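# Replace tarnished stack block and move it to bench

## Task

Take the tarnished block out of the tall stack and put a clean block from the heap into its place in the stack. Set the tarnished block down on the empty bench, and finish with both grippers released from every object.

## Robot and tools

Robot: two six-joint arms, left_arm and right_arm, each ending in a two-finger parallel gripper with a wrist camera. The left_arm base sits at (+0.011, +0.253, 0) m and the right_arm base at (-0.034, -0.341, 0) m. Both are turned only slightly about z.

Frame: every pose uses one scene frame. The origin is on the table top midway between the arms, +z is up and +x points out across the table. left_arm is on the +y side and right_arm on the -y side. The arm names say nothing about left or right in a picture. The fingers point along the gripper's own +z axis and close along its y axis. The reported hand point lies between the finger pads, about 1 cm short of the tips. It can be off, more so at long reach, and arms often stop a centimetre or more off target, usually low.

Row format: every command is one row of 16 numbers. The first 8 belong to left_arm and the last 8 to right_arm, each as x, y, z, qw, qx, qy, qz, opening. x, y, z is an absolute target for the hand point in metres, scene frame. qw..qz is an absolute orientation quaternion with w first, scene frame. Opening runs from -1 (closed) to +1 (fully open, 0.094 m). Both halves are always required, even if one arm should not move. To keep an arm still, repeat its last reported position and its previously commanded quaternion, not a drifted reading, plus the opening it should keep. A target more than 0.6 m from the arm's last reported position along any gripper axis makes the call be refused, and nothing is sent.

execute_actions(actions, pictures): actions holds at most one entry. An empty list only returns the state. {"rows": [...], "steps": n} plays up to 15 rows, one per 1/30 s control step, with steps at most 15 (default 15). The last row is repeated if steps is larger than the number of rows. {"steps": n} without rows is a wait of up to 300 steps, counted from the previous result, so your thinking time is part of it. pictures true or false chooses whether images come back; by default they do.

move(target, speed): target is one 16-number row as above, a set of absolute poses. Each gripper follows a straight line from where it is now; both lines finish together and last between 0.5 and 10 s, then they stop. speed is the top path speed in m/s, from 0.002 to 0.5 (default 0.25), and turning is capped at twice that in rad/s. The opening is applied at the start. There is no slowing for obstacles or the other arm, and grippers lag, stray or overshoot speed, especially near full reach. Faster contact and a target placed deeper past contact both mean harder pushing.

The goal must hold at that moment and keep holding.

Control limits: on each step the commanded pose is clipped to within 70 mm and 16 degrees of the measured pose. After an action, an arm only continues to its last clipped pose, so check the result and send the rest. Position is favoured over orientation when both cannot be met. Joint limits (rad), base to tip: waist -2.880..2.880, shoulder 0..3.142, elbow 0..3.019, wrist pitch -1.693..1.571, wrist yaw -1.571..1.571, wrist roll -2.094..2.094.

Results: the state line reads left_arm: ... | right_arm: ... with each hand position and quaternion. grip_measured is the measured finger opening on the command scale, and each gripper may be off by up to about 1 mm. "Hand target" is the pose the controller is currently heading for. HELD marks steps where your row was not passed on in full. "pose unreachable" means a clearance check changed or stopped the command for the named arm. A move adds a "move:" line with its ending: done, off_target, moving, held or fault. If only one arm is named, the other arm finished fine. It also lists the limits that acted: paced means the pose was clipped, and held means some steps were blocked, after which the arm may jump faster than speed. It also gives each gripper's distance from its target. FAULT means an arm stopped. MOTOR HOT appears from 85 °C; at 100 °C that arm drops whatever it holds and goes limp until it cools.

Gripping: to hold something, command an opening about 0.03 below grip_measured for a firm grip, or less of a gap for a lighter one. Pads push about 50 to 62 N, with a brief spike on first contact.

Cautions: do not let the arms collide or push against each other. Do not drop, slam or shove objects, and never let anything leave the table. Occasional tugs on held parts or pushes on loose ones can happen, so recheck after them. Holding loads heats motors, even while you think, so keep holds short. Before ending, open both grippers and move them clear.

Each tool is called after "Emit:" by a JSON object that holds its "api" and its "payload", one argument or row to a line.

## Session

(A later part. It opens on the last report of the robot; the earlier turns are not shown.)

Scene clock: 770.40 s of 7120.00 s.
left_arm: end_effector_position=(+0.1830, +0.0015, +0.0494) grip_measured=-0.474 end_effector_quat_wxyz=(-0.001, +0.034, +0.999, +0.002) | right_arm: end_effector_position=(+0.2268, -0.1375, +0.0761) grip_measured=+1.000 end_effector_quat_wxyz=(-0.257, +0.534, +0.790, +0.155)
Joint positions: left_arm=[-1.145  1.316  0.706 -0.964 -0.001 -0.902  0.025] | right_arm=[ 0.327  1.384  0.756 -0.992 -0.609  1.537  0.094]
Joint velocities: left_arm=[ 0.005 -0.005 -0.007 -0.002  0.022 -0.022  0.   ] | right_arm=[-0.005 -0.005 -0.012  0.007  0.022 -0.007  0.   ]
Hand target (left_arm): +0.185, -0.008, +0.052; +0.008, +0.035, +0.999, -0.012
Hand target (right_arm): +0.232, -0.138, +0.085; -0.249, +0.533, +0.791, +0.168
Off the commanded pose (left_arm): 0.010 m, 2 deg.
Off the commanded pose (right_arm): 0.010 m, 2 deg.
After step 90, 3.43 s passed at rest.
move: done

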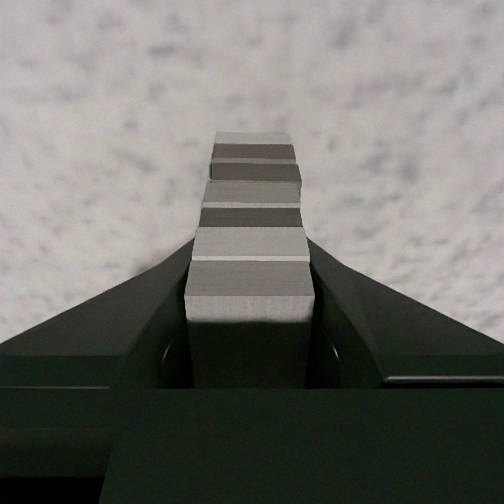

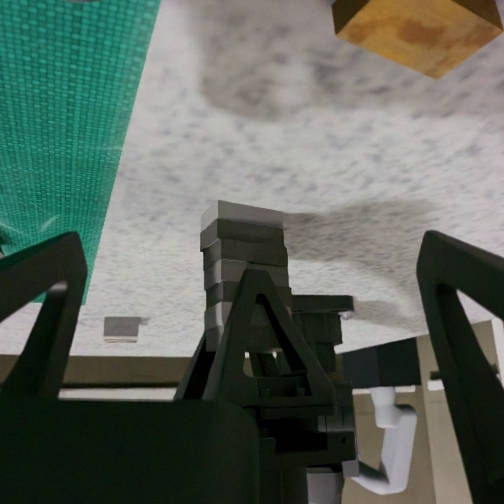

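Emit:
{"api": "execute_actions", "payload": {
  "actions": [
    {"rows": [[0.183,-0.003,0.05,0,0.035,0.9994,0,1, 0.232,-0.138,0.085,-0.2493,0.5331,0.7906,0.1681,1]], "steps": 15}
  ]
}}

Emit:
{"api": "move", "payload": {
  "target": [0.19,-0.012,0.15,0,0.035,0.9994,0,1, 0.232,-0.138,0.085,-0.2493,0.5331,0.7906,0.1681,1],
  "speed": 0.06
}}

Scene clock: 780.97 s of 7120.00 s.
left_arm: end_effector_position=(+0.1830, +0.0015, +0.0494) grip_measured=+1.000 end_effector_quat_wxyz=(-0.001, +0.034, +0.999, +0.002) | right_arm: end_effector_position=(+0.2268, -0.1375, +0.0761) grip_measured=+1.000 end_effector_quat_wxyz=(-0.257, +0.534, +0.790, +0.155)
Joint positions: left_arm=[-1.145  1.316  0.706 -0.964 -0.001 -0.902  0.094] | right_arm=[ 0.327  1.384  0.756 -0.992 -0.609  1.537  0.094]
Joint velocities: left_arm=[-0.005 -0.005 -0.012  0.012 -0.037  0.095  0.   ] | right_arm=[-0.005  0.005  0.002  0.002  0.007 -0.037  0.   ]
Hand target (left_arm): +0.183, -0.003, +0.050; +0.000, +0.035, +0.999, +0.000
Hand target (right_arm): +0.232, -0.138, +0.085; -0.249, +0.533, +0.791, +0.168
Off the commanded pose (left_arm): 0.005 m, 0 deg.
Off the commanded pose (right_arm): 0.010 m, 2 deg.
Steps of this call (steps 1 to 90: nothing new was sent; then 7.07 s passed at rest; steps 91 to 105: all 15 steps of this action). Readings (end_effector_position):
91: left_arm (+0.1830, +0.0015, +0.0494) | right_arm (+0.2268, -0.1375, +0.0761)
92: left_arm (+0.1830, +0.0015, +0.0494) | right_arm (+0.2268, -0.1375, +0.0761)
94: left_arm (+0.1830, +0.0015, +0.0494) | right_arm (+0.2268, -0.1375, +0.0761)
98: left_arm (+0.1830, +0.0015, +0.0494) | right_arm (+0.2268, -0.1375, +0.0761)
105: the state above

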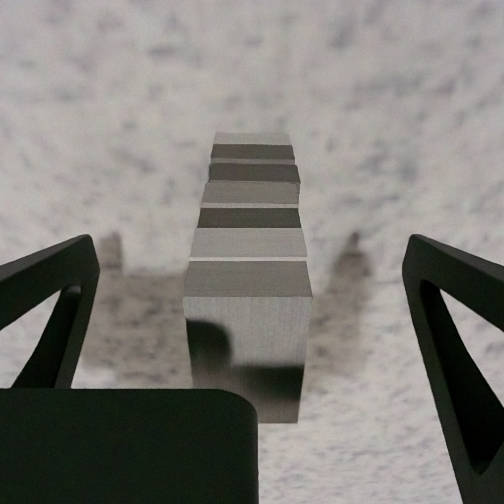

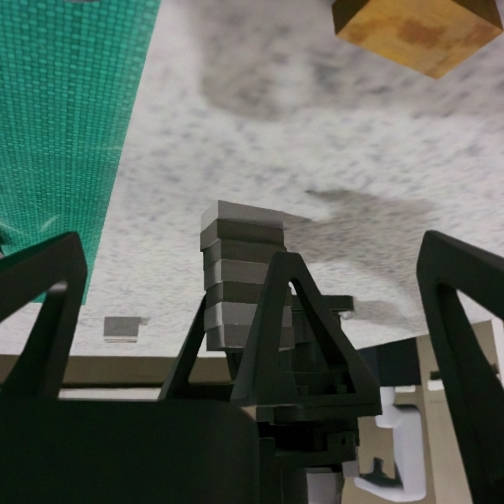

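Scene clock: 783.23 s of 7120.00 s.
left_arm: end_effector_position=(+0.1850, -0.0013, +0.1335) grip_measured=+1.000 end_effector_quat_wxyz=(-0.010, +0.034, +0.999, +0.015) | right_arm: end_effector_position=(+0.2268, -0.1375, +0.0761) grip_measured=+1.000 end_effector_quat_wxyz=(-0.257, +0.534, +0.790, +0.155)
Joint positions: left_arm=[-1.145  1.226  0.876 -1.257 -0.001 -0.902  0.094] | right_arm=[ 0.327  1.384  0.756 -0.992 -0.609  1.537  0.094]
Joint velocities: left_arm=[-0.015 -0.005 -0.017 -0.012  0.022 -0.007  0.   ] | right_arm=[ 0.005 -0.005  0.002  0.007 -0.007  0.037  0.   ]
Hand target (left_arm): +0.190, -0.012, +0.150; +0.000, +0.035, +0.999, -0.000
Hand target (right_arm): +0.232, -0.138, +0.085; -0.249, +0.533, +0.791, +0.168
Off the commanded pose (left_arm): 0.020 m, 2 deg.
Off the commanded pose (right_arm): 0.010 m, 2 deg.
move: off_target (left_arm)

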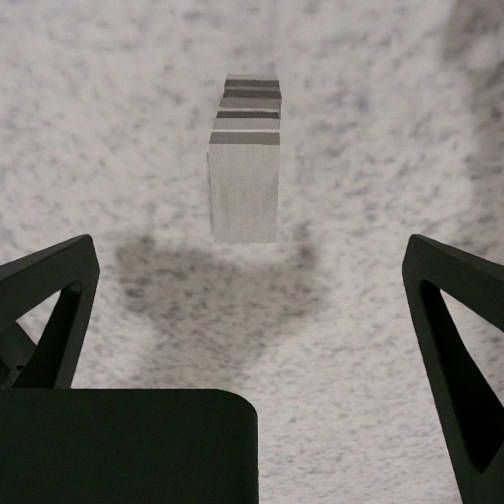

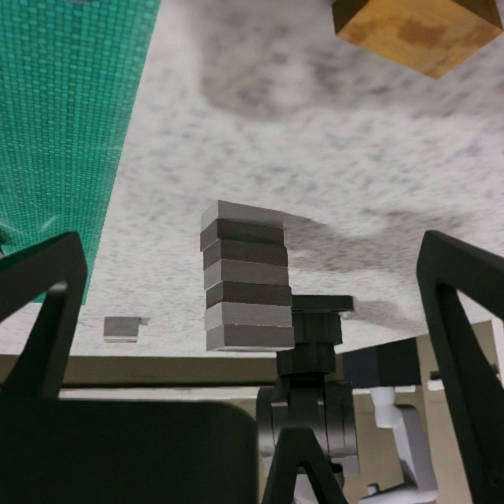

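The stack is back to 7 blocks with the clean one in place, and the tarnished block is on the bench.

Emit:
{"api": "finished_scene", "payload": {
  "scene": 1
}}

The scene is finished: the task was done.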